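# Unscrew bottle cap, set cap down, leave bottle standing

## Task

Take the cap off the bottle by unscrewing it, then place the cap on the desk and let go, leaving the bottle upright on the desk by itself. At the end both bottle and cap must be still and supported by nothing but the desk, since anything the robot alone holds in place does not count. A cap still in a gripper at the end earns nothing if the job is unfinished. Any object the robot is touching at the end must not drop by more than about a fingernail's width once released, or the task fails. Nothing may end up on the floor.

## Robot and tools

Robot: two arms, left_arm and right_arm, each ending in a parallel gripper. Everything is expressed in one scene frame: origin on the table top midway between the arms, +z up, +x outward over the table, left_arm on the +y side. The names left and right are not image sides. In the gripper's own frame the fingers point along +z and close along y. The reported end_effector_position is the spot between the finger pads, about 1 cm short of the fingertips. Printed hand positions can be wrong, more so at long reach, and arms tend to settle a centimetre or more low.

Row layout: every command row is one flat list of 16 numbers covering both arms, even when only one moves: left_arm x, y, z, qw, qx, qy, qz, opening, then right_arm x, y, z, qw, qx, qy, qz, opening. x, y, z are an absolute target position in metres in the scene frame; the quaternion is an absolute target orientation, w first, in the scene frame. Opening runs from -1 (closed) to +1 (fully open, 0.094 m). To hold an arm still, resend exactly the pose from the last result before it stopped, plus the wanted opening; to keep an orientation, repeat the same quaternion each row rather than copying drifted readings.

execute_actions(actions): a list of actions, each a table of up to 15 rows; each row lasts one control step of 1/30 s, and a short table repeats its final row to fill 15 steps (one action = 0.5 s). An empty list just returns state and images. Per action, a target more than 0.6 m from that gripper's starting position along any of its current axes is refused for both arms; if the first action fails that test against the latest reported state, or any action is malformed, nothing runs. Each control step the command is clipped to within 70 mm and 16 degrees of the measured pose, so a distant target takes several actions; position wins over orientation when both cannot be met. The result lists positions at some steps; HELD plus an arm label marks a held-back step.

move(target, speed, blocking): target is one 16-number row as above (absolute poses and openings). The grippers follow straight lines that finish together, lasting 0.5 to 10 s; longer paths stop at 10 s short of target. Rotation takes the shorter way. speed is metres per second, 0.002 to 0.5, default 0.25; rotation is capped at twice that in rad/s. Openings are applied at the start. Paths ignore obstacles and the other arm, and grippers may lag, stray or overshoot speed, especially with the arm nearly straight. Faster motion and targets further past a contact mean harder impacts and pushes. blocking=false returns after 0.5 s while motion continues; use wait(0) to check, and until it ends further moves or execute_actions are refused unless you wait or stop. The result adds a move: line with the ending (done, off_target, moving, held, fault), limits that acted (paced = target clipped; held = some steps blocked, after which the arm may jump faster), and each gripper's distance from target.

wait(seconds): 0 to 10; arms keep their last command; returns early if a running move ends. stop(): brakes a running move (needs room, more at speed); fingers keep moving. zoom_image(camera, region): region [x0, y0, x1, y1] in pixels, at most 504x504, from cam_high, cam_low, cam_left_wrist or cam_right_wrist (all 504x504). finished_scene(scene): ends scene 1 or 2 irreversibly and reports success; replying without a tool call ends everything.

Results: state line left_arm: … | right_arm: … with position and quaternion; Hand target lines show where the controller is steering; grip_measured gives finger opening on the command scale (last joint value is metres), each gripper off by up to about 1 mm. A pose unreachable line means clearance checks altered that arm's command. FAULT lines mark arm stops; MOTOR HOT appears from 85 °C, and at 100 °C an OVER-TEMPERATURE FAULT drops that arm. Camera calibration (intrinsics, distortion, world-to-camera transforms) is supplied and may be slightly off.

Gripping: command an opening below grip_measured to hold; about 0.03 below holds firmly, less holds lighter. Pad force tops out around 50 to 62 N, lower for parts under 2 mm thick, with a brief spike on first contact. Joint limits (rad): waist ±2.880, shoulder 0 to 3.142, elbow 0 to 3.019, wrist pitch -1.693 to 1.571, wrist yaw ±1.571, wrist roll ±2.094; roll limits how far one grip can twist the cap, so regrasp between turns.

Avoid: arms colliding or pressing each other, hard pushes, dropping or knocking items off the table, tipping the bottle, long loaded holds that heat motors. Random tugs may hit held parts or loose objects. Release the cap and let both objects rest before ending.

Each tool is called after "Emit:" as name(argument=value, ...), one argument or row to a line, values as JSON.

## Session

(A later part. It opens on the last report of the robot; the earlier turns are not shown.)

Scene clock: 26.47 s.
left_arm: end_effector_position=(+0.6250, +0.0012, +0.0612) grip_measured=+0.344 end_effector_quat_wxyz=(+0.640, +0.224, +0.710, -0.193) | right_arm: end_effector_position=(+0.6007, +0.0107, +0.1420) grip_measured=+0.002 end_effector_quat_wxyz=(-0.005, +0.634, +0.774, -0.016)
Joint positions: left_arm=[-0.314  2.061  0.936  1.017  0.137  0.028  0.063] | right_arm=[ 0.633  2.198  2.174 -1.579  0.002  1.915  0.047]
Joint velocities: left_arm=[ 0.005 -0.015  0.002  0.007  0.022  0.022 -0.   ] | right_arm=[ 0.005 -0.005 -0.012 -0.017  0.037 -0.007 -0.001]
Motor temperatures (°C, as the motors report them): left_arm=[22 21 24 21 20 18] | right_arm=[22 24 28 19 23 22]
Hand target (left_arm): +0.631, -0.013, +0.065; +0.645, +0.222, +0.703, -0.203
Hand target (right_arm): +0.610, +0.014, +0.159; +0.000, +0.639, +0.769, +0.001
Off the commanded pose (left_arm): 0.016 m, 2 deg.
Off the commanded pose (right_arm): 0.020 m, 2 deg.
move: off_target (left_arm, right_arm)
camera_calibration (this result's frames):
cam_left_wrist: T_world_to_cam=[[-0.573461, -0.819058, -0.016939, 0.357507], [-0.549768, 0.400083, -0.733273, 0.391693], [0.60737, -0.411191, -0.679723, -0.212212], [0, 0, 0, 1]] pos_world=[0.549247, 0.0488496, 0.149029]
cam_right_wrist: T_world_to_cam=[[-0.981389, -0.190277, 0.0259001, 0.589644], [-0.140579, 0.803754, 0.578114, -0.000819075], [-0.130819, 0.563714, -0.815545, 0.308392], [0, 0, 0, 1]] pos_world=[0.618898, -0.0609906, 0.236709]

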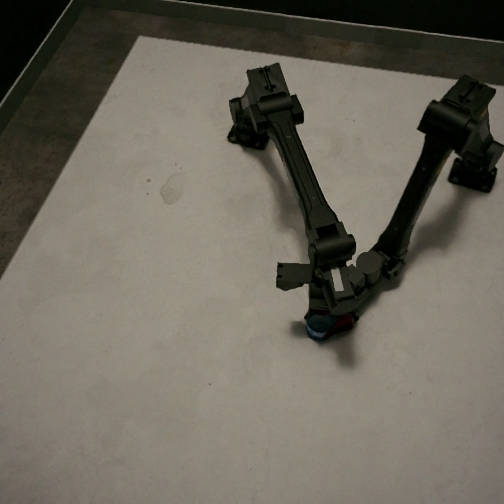

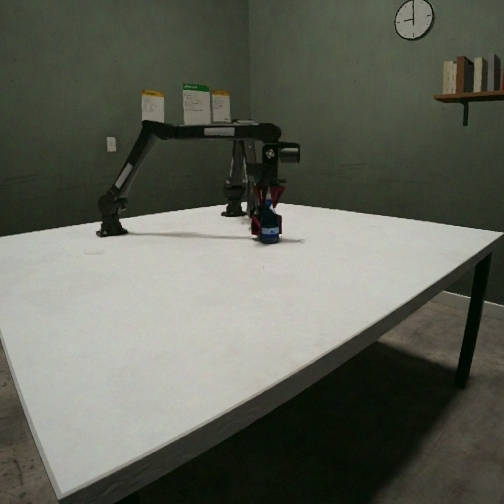

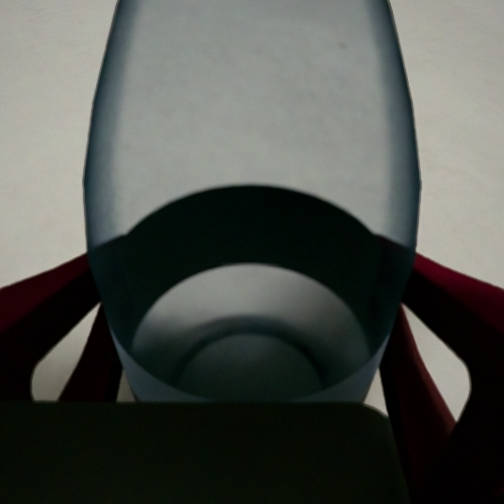

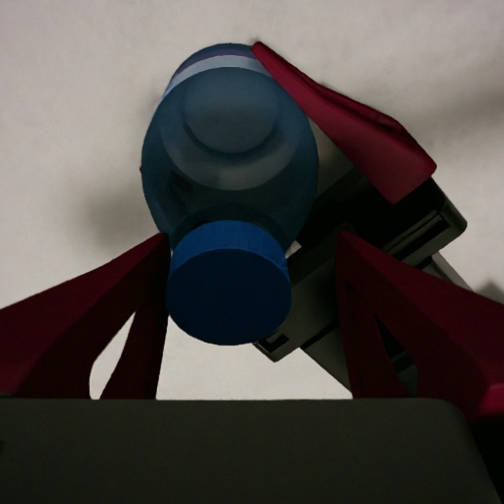

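Emit:
execute_actions(
  actions=[
    [[0.632,-0.013,0.065,0.645,0.222,0.703,-0.203,0.3,0.608,0.0135,0.144,0,0.64,0.77,0,0.0]],
  ],
)

Scene clock: 27.50 s.
left_arm: end_effector_position=(+0.6250, +0.0012, +0.0612) grip_measured=+0.344 end_effector_quat_wxyz=(+0.640, +0.224, +0.710, -0.193) | right_arm: end_effector_position=(+0.6038, +0.0125, +0.1419) grip_measured=+0.002 end_effector_quat_wxyz=(-0.002, +0.634, +0.774, -0.009)
Joint positions: left_arm=[-0.314  2.061  0.936  1.017  0.137  0.028  0.063] | right_arm=[ 0.633  2.198  2.174 -1.565  0.002  1.915  0.047]
Joint velocities: left_arm=[-0.005 -0.015 -0.032 -0.002  0.051  0.007 -0.001] | right_arm=[ 0.005  0.005 -0.007  0.007 -0.007 -0.066 -0.001]
Motor temperatures (°C, as the motors report them): left_arm=[22 22 24 21 20 18] | right_arm=[22 24 29 19 23 22]
Hand target (left_arm): +0.631, -0.013, +0.065; +0.645, +0.222, +0.703, -0.203
Hand target (right_arm): +0.608, +0.013, +0.144; -0.000, +0.639, +0.769, -0.000
Off the commanded pose (left_arm): 0.016 m, 2 deg.
Off the commanded pose (right_arm): 0.005 m, 1 deg.
Step readings (end_effector_position):
0: left_arm (+0.6250, +0.0012, +0.0612) | right_arm (+0.6006, +0.0106, +0.1420)
1: left_arm (+0.6250, +0.0012, +0.0612) | right_arm (+0.6011, +0.0109, +0.1420)
2: left_arm (+0.6250, +0.0012, +0.0612) | right_arm (+0.6022, +0.0116, +0.1419)
4: left_arm (+0.6250, +0.0012, +0.0612) | right_arm (+0.6033, +0.0123, +0.1419)
8: left_arm (+0.6250, +0.0012, +0.0612) | right_arm (+0.6038, +0.0125, +0.1419)
15: end_effector_position above
camera_calibration (this result's frames):
cam_left_wrist: T_world_to_cam=[[-0.573461, -0.819058, -0.016939, 0.357507], [-0.549768, 0.400083, -0.733273, 0.391693], [0.60737, -0.411191, -0.679723, -0.212212], [0, 0, 0, 1]] pos_world=[0.549247, 0.0488496, 0.149029]
cam_right_wrist: T_world_to_cam=[[-0.98163, -0.190423, 0.0119309, 0.595209], [-0.147974, 0.799299, 0.58243, 0.0020688], [-0.120444, 0.569966, -0.812793, 0.300925], [0, 0, 0, 1]] pos_world=[0.620825, -0.0598293, 0.236283]

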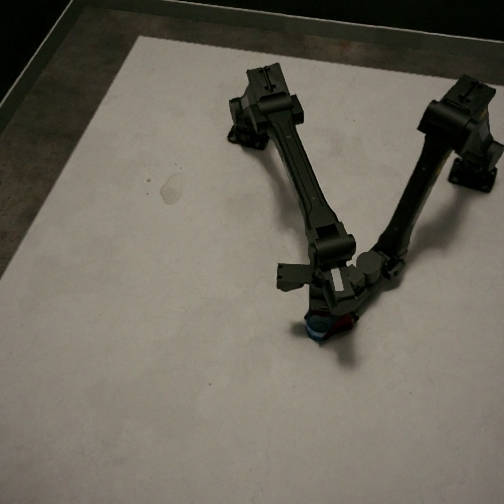

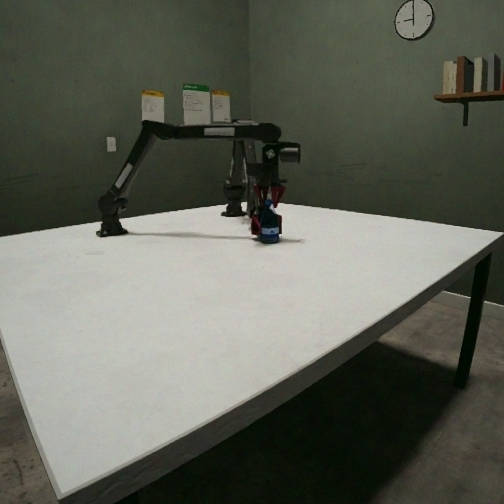

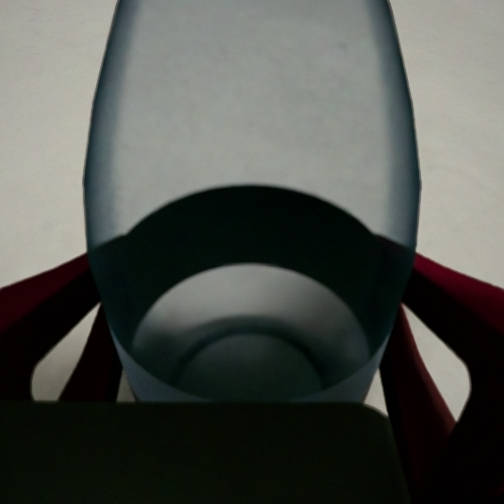

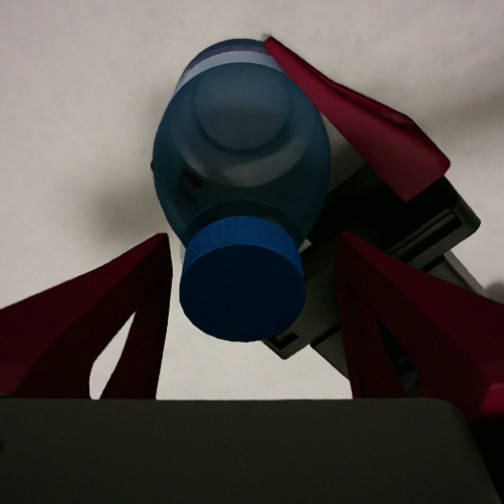

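Emit:
execute_actions(
  actions=[
    [[0.632,-0.013,0.065,0.645,0.222,0.703,-0.203,0.3,0.607,0.013,0.142,0,0.64,0.77,0,-0.42]],
  ],
)

Emit:
move(
  target=[0.632,-0.013,0.065,0.645,0.222,0.703,-0.203,0.3,0.607,0.013,0.143,0,-0.259,0.966,0,-0.42],
  speed=0.5,
)

Scene clock: 29.03 s.
left_arm: end_effector_position=(+0.6250, +0.0006, +0.0615) grip_measured=+0.344 end_effector_quat_wxyz=(+0.640, +0.224, +0.709, -0.193) | right_arm: end_effector_position=(+0.6061, +0.0133, +0.1421) grip_measured=-0.361 end_effector_quat_wxyz=(+0.000, +0.634, +0.774, -0.005)
Joint positions: left_arm=[-0.315  2.062  0.937  1.017  0.137  0.028  0.063] | right_arm=[ 0.633  2.198  2.174 -1.555  0.003  1.915  0.03 ]
Joint velocities: left_arm=[-0.005 -0.005 -0.017 -0.027  0.007 -0.007  0.001] | right_arm=[-0.005  0.005 -0.012  0.027  0.051 -0.022 -0.   ]
Motor temperatures (°C, as the motors report them): left_arm=[22 22 24 21 20 18] | right_arm=[22 25 28 19 23 22]
Hand target (left_arm): +0.631, -0.013, +0.065; +0.645, +0.222, +0.703, -0.203
Hand target (right_arm): +0.607, +0.013, +0.142; -0.000, +0.639, +0.769, -0.000
Off the commanded pose (left_arm): 0.016 m, 1 deg.
Off the commanded pose (right_arm): 0.001 m, 1 deg.
Step readings (end_effector_position):
0: left_arm (+0.6250, +0.0012, +0.0612) | right_arm (+0.6038, +0.0125, +0.1419)
1: left_arm (+0.6250, +0.0012, +0.0612) | right_arm (+0.6041, +0.0127, +0.1419)
2: left_arm (+0.6248, +0.0010, +0.0613) | right_arm (+0.6057, +0.0134, +0.1419)
4: left_arm (+0.6250, +0.0006, +0.0615) | right_arm (+0.6061, +0.0133, +0.1421)
8: left_arm (+0.6250, +0.0006, +0.0615) | right_arm (+0.6061, +0.0133, +0.1421)
15: end_effector_position above
camera_calibration (this result's frames):
cam_left_wrist: T_world_to_cam=[[-0.574349, -0.81844, -0.0166904, 0.357541], [-0.548745, 0.400058, -0.734052, 0.391653], [0.607455, -0.412444, -0.678888, -0.212436], [0, 0, 0, 1]] pos_world=[0.549316, 0.0483242, 0.149241]
cam_right_wrist: T_world_to_cam=[[-0.981763, -0.190095, 0.00209234, 0.599057], [-0.1531, 0.797131, 0.584074, 0.00457231], [-0.112697, 0.573103, -0.811697, 0.296049], [0, 0, 0, 1]] pos_world=[0.622197, -0.0594335, 0.236378]

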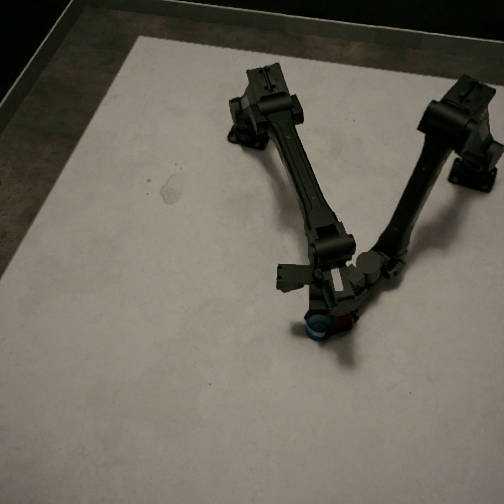

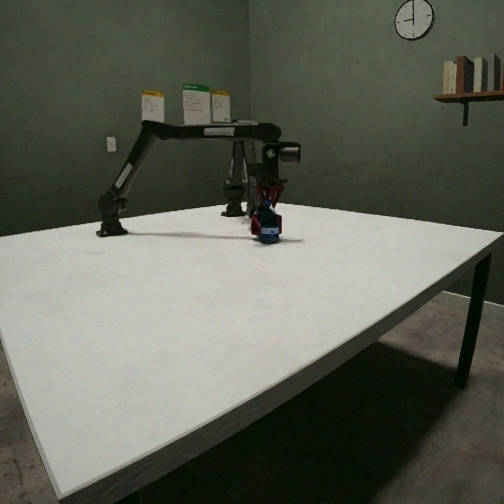

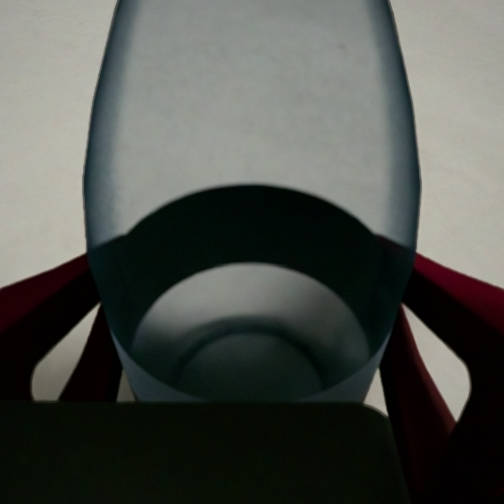

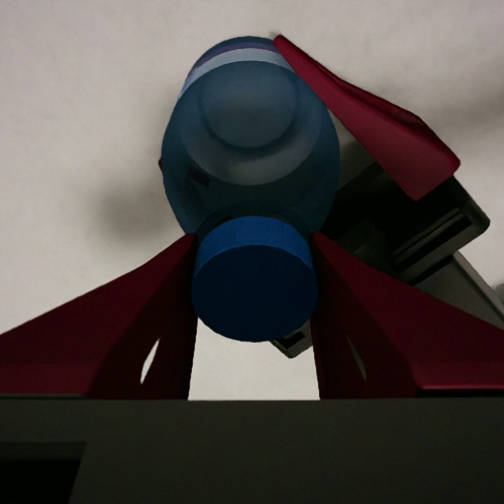

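Scene clock: 32.07 s.
left_arm: end_effector_position=(+0.6267, +0.0028, +0.0612) grip_measured=+0.344 end_effector_quat_wxyz=(+0.642, +0.215, +0.712, -0.187) | right_arm: end_effector_position=(+0.6098, +0.0120, +0.1421) grip_measured=-0.364 end_effector_quat_wxyz=(+0.002, -0.183, +0.983, -0.003)
Joint positions: left_arm=[-0.317  2.062  0.937  1.017  0.112  0.022  0.063] | right_arm=[ 0.629  2.198  2.174 -1.545  0.007  0.171  0.03 ]
Joint velocities: left_arm=[ 0.005 -0.005 -0.007 -0.012 -0.022 -0.022 -0.   ] | right_arm=[-0.005  0.024 -0.002  0.022  0.051 -0.051  0.001]
Motor temperatures (°C, as the motors report them): left_arm=[22 22 24 21 20 18] | right_arm=[22 25 28 19 23 22]
Hand target (left_arm): +0.631, -0.013, +0.065; +0.645, +0.222, +0.703, -0.203
Hand target (right_arm): +0.607, +0.013, +0.143; +0.000, -0.255, +0.967, -0.001
Off the commanded pose (left_arm): 0.017 m, 2 deg.
Off the commanded pose (right_arm): 0.003 m, 9 deg.
move: off_target (left_arm, right_arm); limits=paced
camera_calibration (this result's frames):
cam_left_wrist: T_world_to_cam=[[-0.555369, -0.831505, -0.0128273, 0.348177], [-0.559802, 0.385214, -0.733643, 0.398371], [0.614969, -0.400262, -0.679414, -0.217415], [0, 0, 0, 1]] pos_world=[0.55008, 0.0490297, 0.149013]
cam_right_wrist: T_world_to_cam=[[0.352957, -0.935637, 0.00219683, -0.202517], [-0.758383, -0.284713, 0.58634, 0.387951], [-0.547976, -0.208618, -0.810062, 0.571794], [0, 0, 0, 1]] pos_world=[0.679024, 0.0402595, 0.236163]

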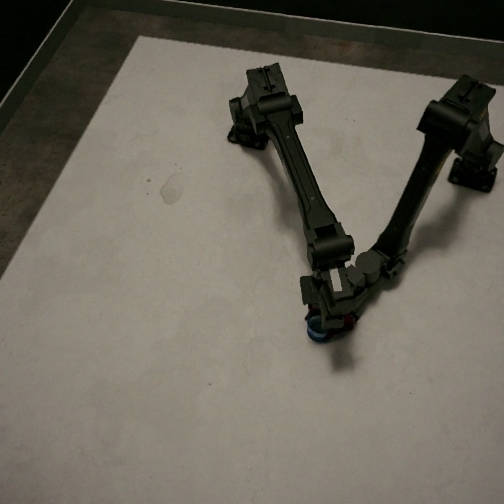

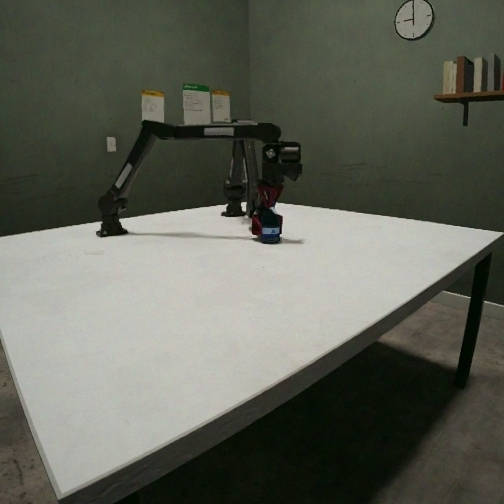

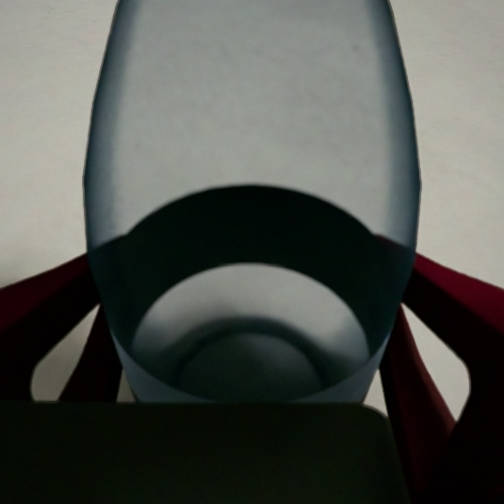

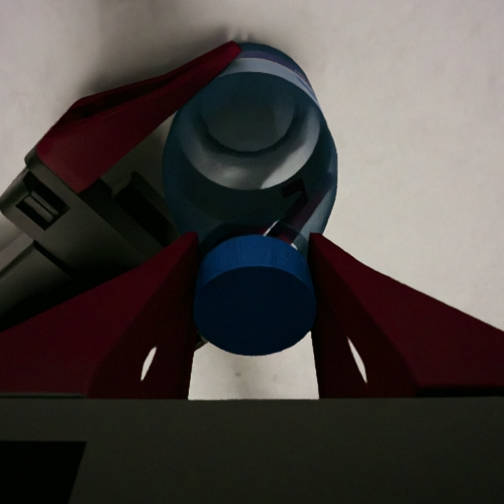

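Emit:
move(
  target=[0.632,-0.013,0.065,0.645,0.222,0.703,-0.203,0.3,0.607,0.013,0.146,0,-0.95,0.31,0,-0.42],
  speed=0.5,
)

Emit:
zoom_image(
  camera="cam_low",
  region=[240, 180, 300, 240],
)

Scene clock: 36.47 s.
left_arm: end_effector_position=(+0.6270, +0.0028, +0.0615) grip_measured=+0.344 end_effector_quat_wxyz=(+0.640, +0.209, +0.714, -0.192) | right_arm: end_effector_position=(+0.6097, +0.0128, +0.1423) grip_measured=-0.364 end_effector_quat_wxyz=(-0.001, +0.925, -0.380, +0.001)
Joint positions: left_arm=[-0.317  2.062  0.938  1.017  0.111  0.005  0.063] | right_arm=[ 0.628  2.198  2.174 -1.543  0.    -1.823  0.03 ]
Joint velocities: left_arm=[-0.015 -0.005 -0.002 -0.027  0.022  0.007  0.   ] | right_arm=[ 0.005 -0.015  0.002  0.007  0.11  -0.007 -0.   ]
Motor temperatures (°C, as the motors report them): left_arm=[22 22 24 21 21 18] | right_arm=[22 26 28 19 23 22]
Hand target (left_arm): +0.631, -0.012, +0.065; +0.645, +0.221, +0.703, -0.203
Hand target (right_arm): +0.607, +0.013, +0.146; +0.000, +0.950, -0.314, +0.001
Off the commanded pose (left_arm): 0.017 m, 2 deg.
Off the commanded pose (right_arm): 0.005 m, 9 deg.
move: off_target (left_arm, right_arm); limits=paced
camera_calibration (this result's frames):
cam_left_wrist: T_world_to_cam=[[-0.553042, -0.833149, 0.00288648, 0.345992], [-0.566711, 0.373637, -0.734326, 0.403191], [0.610724, -0.407749, -0.678791, -0.214767], [0, 0, 0, 1]] pos_world=[0.551004, 0.0500443, 0.149293]
cam_right_wrist: T_world_to_cam=[[0.70843, 0.70578, -0.00115859, -0.439019], [0.570481, -0.571655, 0.589713, -0.419084], [0.415546, -0.418432, -0.807612, -0.0130343], [0, 0, 0, 1]] pos_world=[0.55551, 0.0648252, 0.236104]

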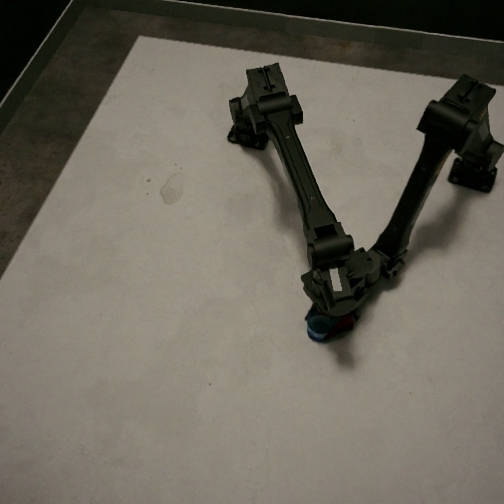

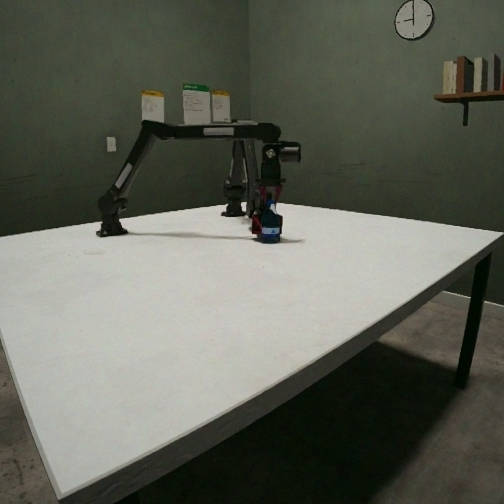

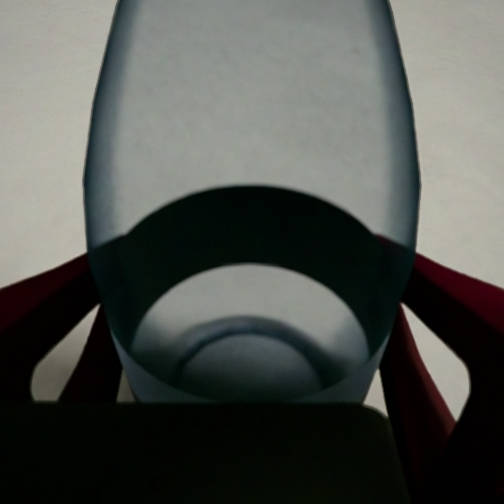

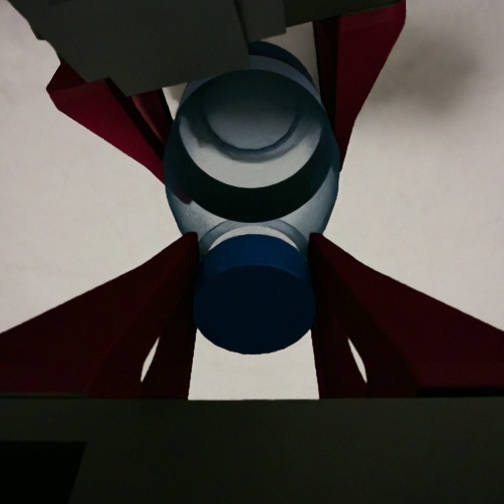

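Region (240, 180, 300, 240) of cam_low's 504x504 image, scaled by 8.400, with more detail than that image has.

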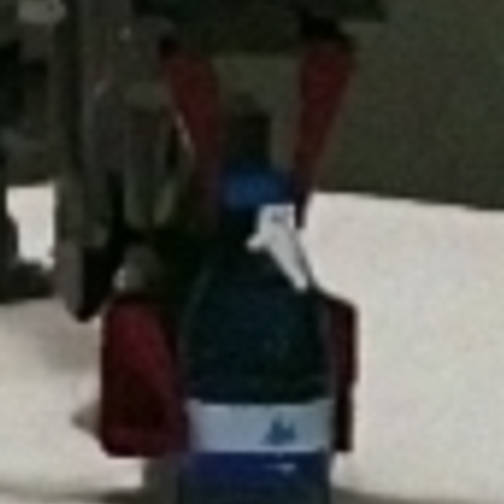

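Emit:
execute_actions(
  actions=[
    [[0.632,-0.013,0.065,0.645,0.222,0.703,-0.203,0.3,0.609,0.013,0.146,0,-0.925,0.38,0,0.05]],
    [[0.632,-0.013,0.065,0.645,0.222,0.703,-0.203,0.3,0.612,0.014,0.167,0,-0.259,0.966,0,0.05]],
    [[0.632,-0.013,0.065,0.645,0.222,0.703,-0.203,0.3,0.612,0.014,0.167,0,0.1,0.995,0,0.05]],
    [[0.632,-0.013,0.065,0.645,0.222,0.703,-0.203,0.3,0.609,0.013,0.15,0,0.5,0.866,0,0.05]],
  ],
)

Scene clock: 39.37 s.
left_arm: end_effector_position=(+0.6249, -0.0005, +0.0616) grip_measured=+0.344 end_effector_quat_wxyz=(+0.638, +0.215, +0.712, -0.199) | right_arm: end_effector_position=(+0.6057, +0.0183, +0.1556) grip_measured=+0.048 end_effector_quat_wxyz=(-0.007, -0.173, +0.985, +0.018)
Joint positions: left_arm=[-0.318  2.062  0.938  1.017  0.131  0.005  0.063] | right_arm=[ 0.628  2.198  2.208 -1.581 -0.039  0.189  0.049]
Joint velocities: left_arm=[-0.005  0.005 -0.027 -0.017  0.007  0.081  0.   ] | right_arm=[-0.005  0.005 -0.002  0.002 -0.007  1.267 -0.001]
Motor temperatures (°C, as the motors report them): left_arm=[22 22 24 21 21 18] | right_arm=[22 26 28 19 23 22]
Hand target (left_arm): +0.631, -0.013, +0.065; +0.645, +0.222, +0.703, -0.203
Hand target (right_arm): +0.609, +0.013, +0.150; -0.008, -0.069, +0.997, +0.018
Off the commanded pose (left_arm): 0.015 m, 2 deg.
Off the commanded pose (right_arm): 0.008 m, 80 deg; orientation clipped at the last step of the last action.
Step readings (end_effector_position; steps 1 to 15: 1st action; 16 to 30: 2nd action; 31 to 45: 3rd action; 46 to 60: 4th action):
0: left_arm (+0.6270, +0.0028, +0.0615) | right_arm (+0.6097, +0.0128, +0.1423)
1: left_arm (+0.6264, +0.0018, +0.0615) | right_arm (+0.6097, +0.0128, +0.1423)
2: left_arm (+0.6257, +0.0008, +0.0615) | right_arm (+0.6097, +0.0128, +0.1423)
4: left_arm (+0.6250, -0.0004, +0.0616) | right_arm (+0.6097, +0.0128, +0.1423)
8: left_arm (+0.6249, -0.0004, +0.0616) | right_arm (+0.6097, +0.0128, +0.1423)
15: left_arm (+0.6249, -0.0004, +0.0616) | right_arm (+0.6097, +0.0128, +0.1423)
16: left_arm (+0.6249, -0.0004, +0.0616) | right_arm (+0.6083, +0.0123, +0.1425)
17: left_arm (+0.6249, -0.0005, +0.0616) | right_arm (+0.6060, +0.0112, +0.1427)
19: left_arm (+0.6249, -0.0005, +0.0616) | right_arm (+0.6022, +0.0100, +0.1448)
23: left_arm (+0.6249, -0.0005, +0.0616) | right_arm (+0.6002, +0.0112, +0.1551)
30: left_arm (+0.6249, -0.0005, +0.0616) | right_arm (+0.6021, +0.0137, +0.1614)
31: left_arm (+0.6249, -0.0005, +0.0616) | right_arm (+0.6019, +0.0139, +0.1614)
32: left_arm (+0.6249, -0.0005, +0.0616) | right_arm (+0.6018, +0.0142, +0.1614)
34: left_arm (+0.6249, -0.0005, +0.0616) | right_arm (+0.6016, +0.0145, +0.1614)
38: left_arm (+0.6249, -0.0005, +0.0616) | right_arm (+0.6014, +0.0148, +0.1615)
45: left_arm (+0.6249, -0.0005, +0.0616) | right_arm (+0.6014, +0.0149, +0.1615)
46: left_arm (+0.6249, -0.0005, +0.0616) | right_arm (+0.6015, +0.0152, +0.1615)
47: left_arm (+0.6249, -0.0005, +0.0616) | right_arm (+0.6020, +0.0157, +0.1614)
49: left_arm (+0.6249, -0.0005, +0.0616) | right_arm (+0.6031, +0.0167, +0.1614)
53: left_arm (+0.6249, -0.0005, +0.0616) | right_arm (+0.6056, +0.0182, +0.1611)
60: end_effector_position above
camera_calibration (this result's frames):
cam_left_wrist: T_world_to_cam=[[-0.569989, -0.821637, 0.00498613, 0.35254], [-0.559648, 0.383784, -0.734509, 0.398853], [0.601587, -0.421452, -0.67858, -0.209092], [0, 0, 0, 1]] pos_world=[0.549948, 0.0484646, 0.149318]
cam_right_wrist: T_world_to_cam=[[0.334593, -0.941369, -0.0432728, -0.176934], [-0.749069, -0.293544, 0.593909, 0.372072], [-0.57179, -0.166303, -0.803367, 0.594406], [0, 0, 0, 1]] pos_world=[0.677783, 0.0415111, 0.248893]

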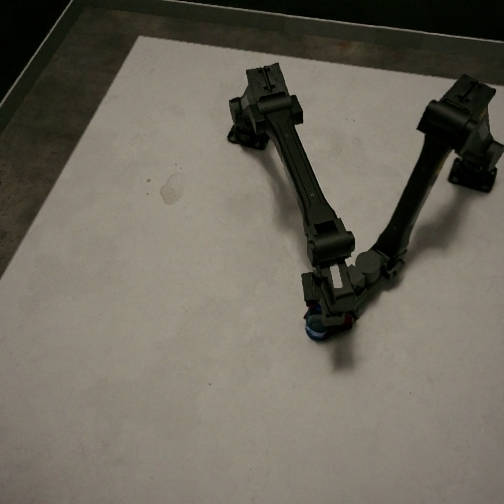

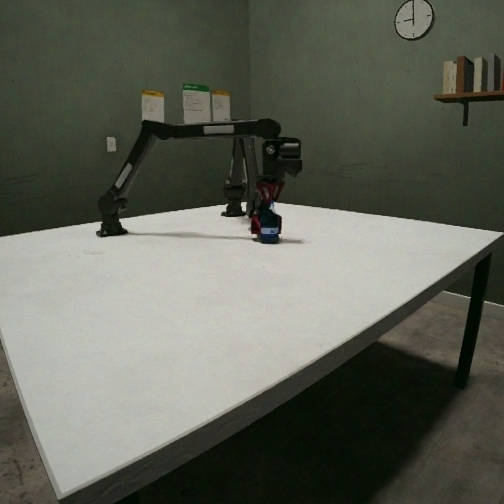

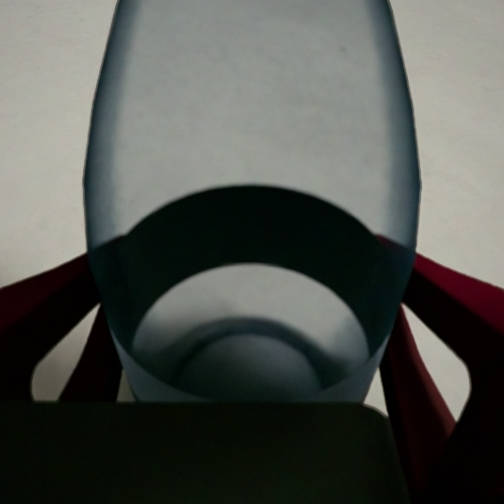

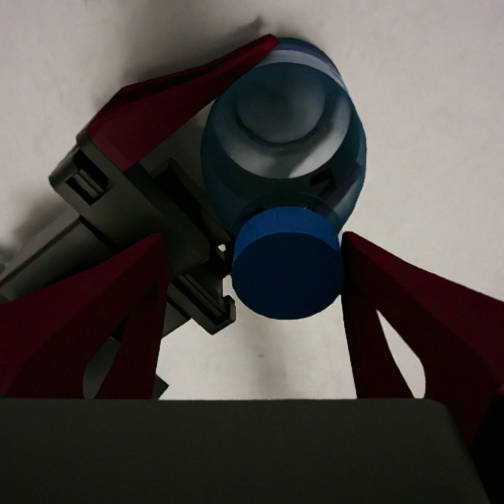

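Emit:
move(
  target=[0.632,-0.013,0.065,0.645,0.222,0.703,-0.203,0.3,0.607,0.010,0.149,0,0.676,0.737,0,0.1],
  speed=0.5,
)

Scene clock: 42.30 s.
left_arm: end_effector_position=(+0.6249, -0.0005, +0.0616) grip_measured=+0.344 end_effector_quat_wxyz=(+0.638, +0.215, +0.712, -0.199) | right_arm: end_effector_position=(+0.6075, +0.0121, +0.1499) grip_measured=+0.098 end_effector_quat_wxyz=(-0.002, +0.668, +0.744, -0.002)
Joint positions: left_arm=[-0.318  2.062  0.938  1.017  0.131  0.005  0.063] | right_arm=[ 0.628  2.197  2.193 -1.572 -0.003  2.001  0.052]
Joint velocities: left_arm=[-0.005 -0.015 -0.007 -0.007 -0.007 -0.037 -0.003] | right_arm=[-0.015  0.005 -0.002  0.007  0.022 -0.022 -0.001]
Motor temperatures (°C, as the motors report them): left_arm=[22 22 24 21 21 18] | right_arm=[22 26 27 19 23 22]
Hand target (left_arm): +0.631, -0.013, +0.065; +0.645, +0.222, +0.703, -0.203
Hand target (right_arm): +0.607, +0.010, +0.149; -0.000, +0.676, +0.737, -0.000
Off the commanded pose (left_arm): 0.015 m, 2 deg.
Off the commanded pose (right_arm): 0.002 m, 1 deg.
move: off_target (left_arm)
camera_calibration (this result's frames):
cam_left_wrist: T_world_to_cam=[[-0.569989, -0.821637, 0.00498613, 0.35254], [-0.559648, 0.383784, -0.734509, 0.398853], [0.601587, -0.421452, -0.67858, -0.209092], [0, 0, 0, 1]] pos_world=[0.549948, 0.0484646, 0.149318]
cam_right_wrist: T_world_to_cam=[[-0.994959, -0.100269, 0.00172111, 0.607171], [-0.0800216, 0.804156, 0.589007, -0.0439731], [-0.0604432, 0.5859, -0.808126, 0.270813], [0, 0, 0, 1]] pos_world=[0.61696, -0.0624274, 0.243706]

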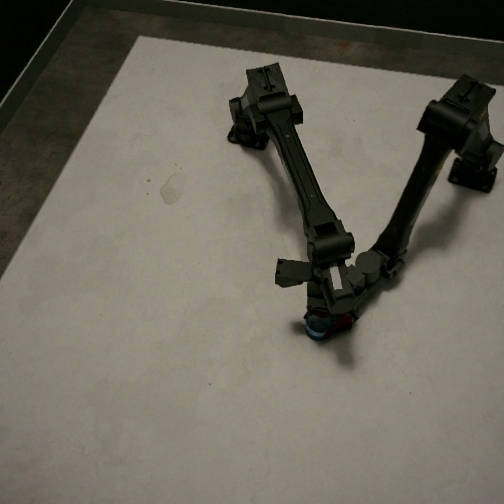

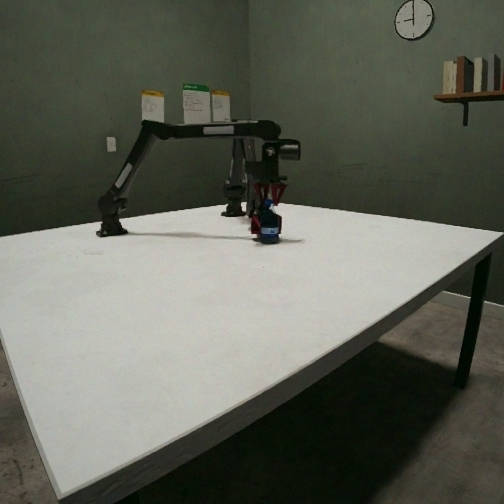

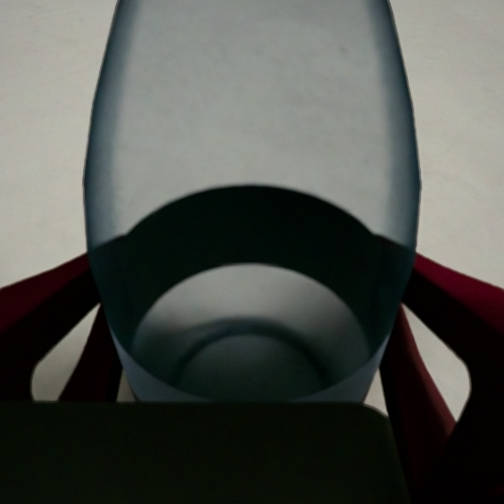

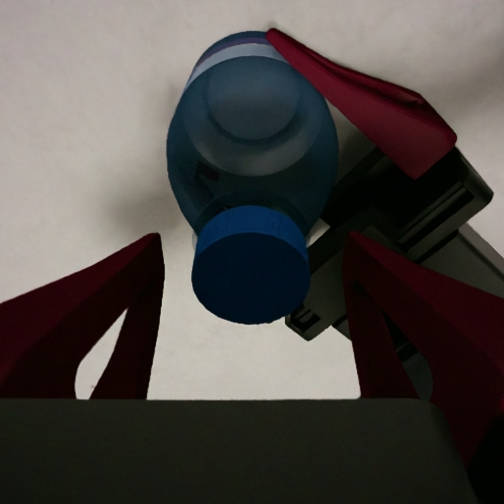

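Emit:
execute_actions(
  actions=[
    [[0.632,-0.013,0.065,0.645,0.222,0.703,-0.203,0.3,0.607,0.011,0.15,0,0.67,0.742,0,-0.42]],
  ],
)

Emit:
move(
  target=[0.632,-0.013,0.065,0.645,0.222,0.703,-0.203,0.3,0.607,0.011,0.153,0,-0.6,0.8,0,-0.42],
  speed=0.5,
)

Emit:
move(
  target=[0.632,-0.013,0.065,0.645,0.222,0.703,-0.203,0.3,0.607,0.011,0.156,0,-0.955,0.297,0,-0.42],
  speed=0.5,
)

Emit:
zoom_image(
  camera="cam_low",
  region=[240, 180, 300, 240],
)

Scene clock: 43.73 s.
left_arm: end_effector_position=(+0.6247, -0.0007, +0.0616) grip_measured=+0.344 end_effector_quat_wxyz=(+0.638, +0.216, +0.712, -0.200) | right_arm: end_effector_position=(+0.6077, +0.0120, +0.1499) grip_measured=-0.388 end_effector_quat_wxyz=(-0.002, +0.669, +0.743, -0.002)
Joint positions: left_arm=[-0.318  2.062  0.938  1.017  0.133  0.006  0.063] | right_arm=[ 0.628  2.197  2.193 -1.571 -0.002  2.004  0.029]
Joint velocities: left_arm=[-0.015  0.005  0.002  0.002  0.007 -0.037  0.001] | right_arm=[ 0.015 -0.015 -0.002 -0.007 -0.037 -0.037  0.   ]
Motor temperatures (°C, as the motors report them): left_arm=[22 22 24 21 21 18] | right_arm=[22 26 27 19 23 22]
Hand target (left_arm): +0.631, -0.013, +0.065; +0.645, +0.222, +0.703, -0.203
Hand target (right_arm): +0.607, +0.011, +0.150; -0.000, +0.670, +0.742, +0.000
Off the commanded pose (left_arm): 0.015 m, 1 deg.
Off the commanded pose (right_arm): 0.001 m, 0 deg.
Step readings (end_effector_position):
0: left_arm (+0.6249, -0.0005, +0.0616) | right_arm (+0.6075, +0.0121, +0.1499)
1: left_arm (+0.6249, -0.0005, +0.0616) | right_arm (+0.6075, +0.0121, +0.1499)
2: left_arm (+0.6249, -0.0005, +0.0616) | right_arm (+0.6075, +0.0121, +0.1499)
4: left_arm (+0.6248, -0.0006, +0.0616) | right_arm (+0.6077, +0.0120, +0.1499)
8: left_arm (+0.6247, -0.0007, +0.0616) | right_arm (+0.6077, +0.0120, +0.1499)
15: end_effector_position above
camera_calibration (this result's frames):
cam_left_wrist: T_world_to_cam=[[-0.571269, -0.820749, 0.0047681, 0.353092], [-0.558947, 0.384778, -0.734523, 0.39842], [0.601025, -0.422275, -0.678567, -0.208743], [0, 0, 0, 1]] pos_world=[0.549865, 0.0483494, 0.149319]
cam_right_wrist: T_world_to_cam=[[-0.995187, -0.0979952, 0.000706415, 0.607659], [-0.0788007, 0.804501, 0.5887, -0.0446407], [-0.0582581, 0.585811, -0.808351, 0.269542], [0, 0, 0, 1]] pos_world=[0.61692, -0.0624393, 0.243735]

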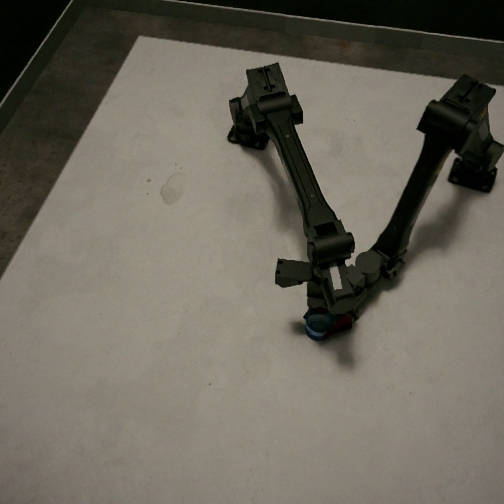

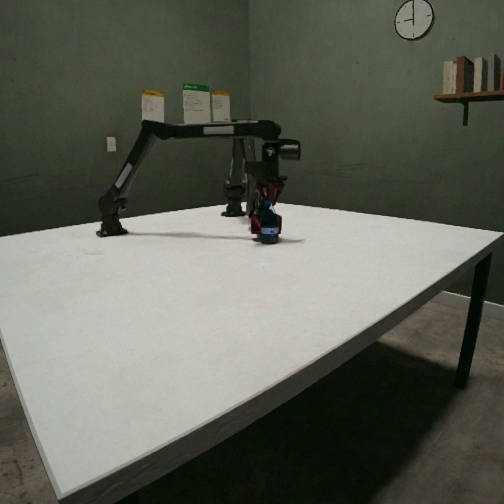

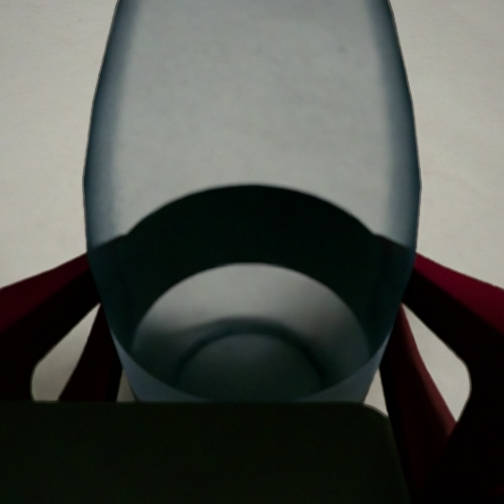

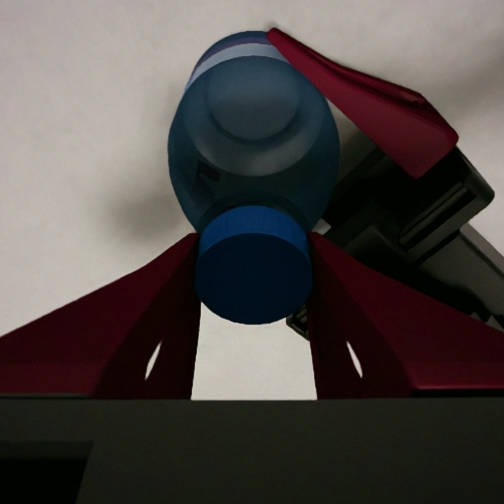

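Scene clock: 47.23 s.
left_arm: end_effector_position=(+0.6253, +0.0001, +0.0615) grip_measured=+0.344 end_effector_quat_wxyz=(+0.638, +0.210, +0.713, -0.201) | right_arm: end_effector_position=(+0.6083, +0.0095, +0.1512) grip_measured=-0.388 end_effector_quat_wxyz=(-0.004, -0.591, +0.806, -0.004)
Joint positions: left_arm=[-0.318  2.062  0.938  1.017  0.127 -0.005  0.063] | right_arm=[ 0.628  2.195  2.193 -1.575  0.009 -0.729  0.029]
Joint velocities: left_arm=[-0.015 -0.005  0.002  0.007  0.022 -0.022  0.   ] | right_arm=[-0.024  0.005  0.017 -0.022  0.066 -0.051  0.001]
Motor temperatures (°C, as the motors report them): left_arm=[22 22 24 21 21 18] | right_arm=[22 27 27 19 23 22]
Hand target (left_arm): +0.631, -0.013, +0.065; +0.645, +0.222, +0.703, -0.203
Hand target (right_arm): +0.607, +0.011, +0.153; -0.000, -0.600, +0.800, -0.000
Off the commanded pose (left_arm): 0.015 m, 2 deg.
Off the commanded pose (right_arm): 0.003 m, 1 deg.
move: off_target (left_arm)
camera_calibration (this result's frames):
cam_left_wrist: T_world_to_cam=[[-0.565566, -0.824564, 0.0151626, 0.34987], [-0.56588, 0.374629, -0.734461, 0.402736], [0.59993, -0.423966, -0.678481, -0.208059], [0, 0, 0, 1]] pos_world=[0.550595, 0.0494032, 0.149325]
cam_right_wrist: T_world_to_cam=[[0.951696, -0.307035, -0.00185211, -0.573899], [-0.24514, -0.763448, 0.59754, 0.0714383], [-0.18488, -0.568222, -0.801837, 0.359083], [0, 0, 0, 1]] pos_world=[0.630077, 0.0823711, 0.244176]

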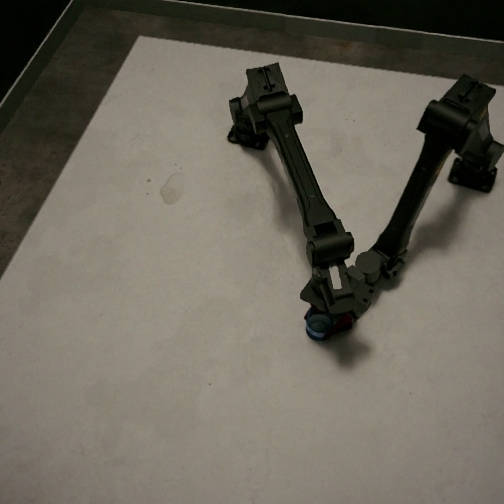

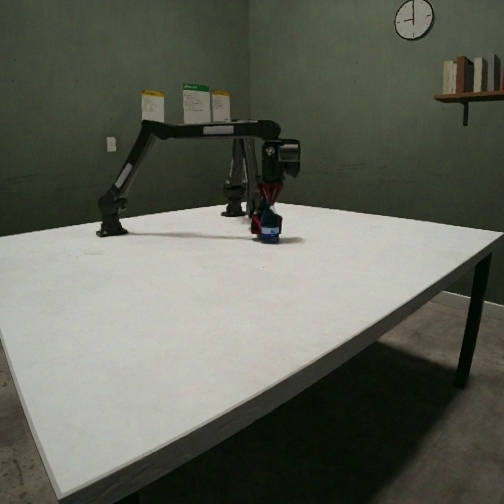

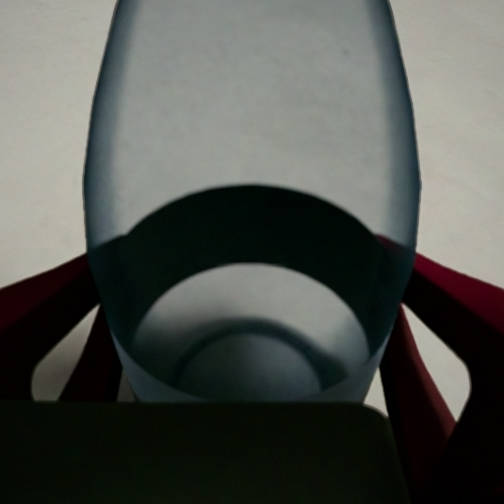

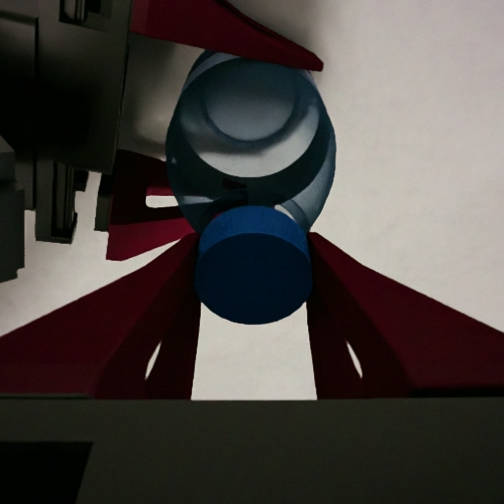

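Scene clock: 49.27 s.
left_arm: end_effector_position=(+0.6249, -0.0005, +0.0616) grip_measured=+0.344 end_effector_quat_wxyz=(+0.639, +0.216, +0.711, -0.198) | right_arm: end_effector_position=(+0.6089, +0.0085, +0.1512) grip_measured=-0.388 end_effector_quat_wxyz=(+0.006, +0.951, -0.308, +0.002)
Joint positions: left_arm=[-0.318  2.062  0.938  1.017  0.131  0.009  0.063] | right_arm=[ 0.627  2.195  2.193 -1.575  0.011 -1.98   0.029]
Joint velocities: left_arm=[ 0.005 -0.005 -0.017 -0.012 -0.022 -0.081 -0.001] | right_arm=[-0.005 -0.024 -0.007 -0.007  0.051  0.007  0.001]
Motor temperatures (°C, as the motors report them): left_arm=[22 22 24 21 21 18] | right_arm=[22 27 27 19 23 22]
Hand target (left_arm): +0.631, -0.013, +0.065; +0.645, +0.222, +0.703, -0.203
Hand target (right_arm): +0.607, +0.011, +0.156; +0.000, +0.955, -0.297, +0.000
Off the commanded pose (left_arm): 0.015 m, 1 deg.
Off the commanded pose (right_arm): 0.006 m, 1 deg.
move: off_target (left_arm)
camera_calibration (this result's frames):
cam_left_wrist: T_world_to_cam=[[-0.57026, -0.821462, 0.00195166, 0.352897], [-0.558272, 0.385809, -0.734496, 0.397993], [0.602607, -0.419943, -0.678611, -0.209727], [0, 0, 0, 1]] pos_world=[0.549815, 0.0482684, 0.149312]
cam_right_wrist: T_world_to_cam=[[0.591043, 0.806504, -0.0148262, -0.362695], [0.653361, -0.467872, 0.59516, -0.478373], [0.473062, -0.361452, -0.803471, -0.0434604], [0, 0, 0, 1]] pos_world=[0.547478, 0.0529883, 0.244412]

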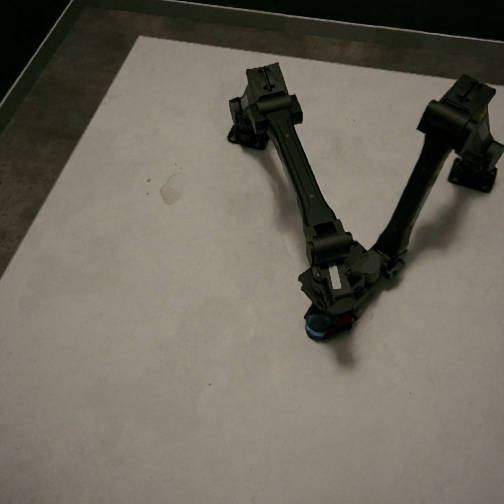

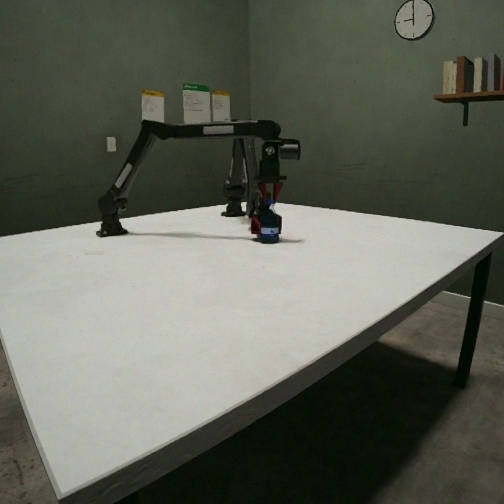

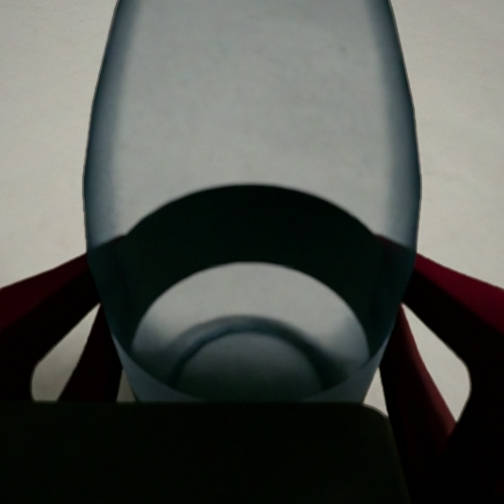

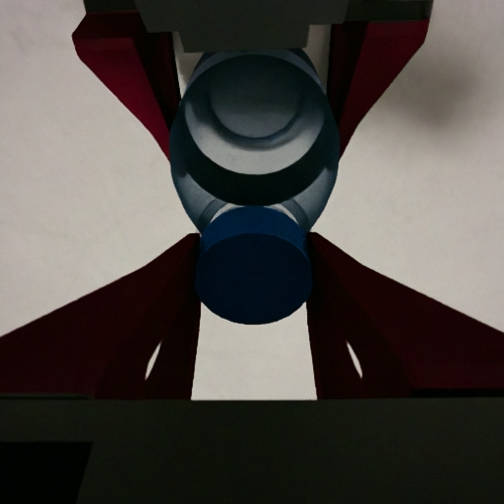

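Region (240, 180, 300, 240) of cam_low's 504x504 image, scaled by 8.400, with more detail than that image has.

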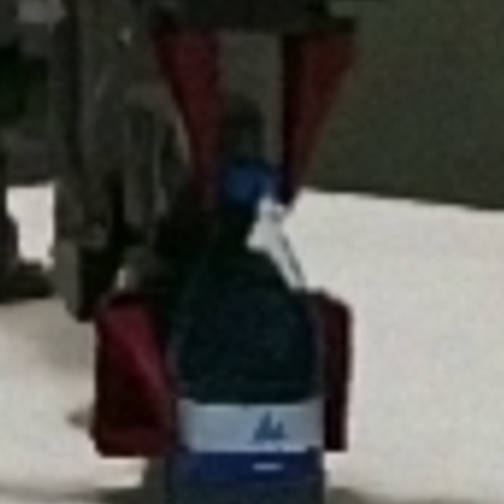

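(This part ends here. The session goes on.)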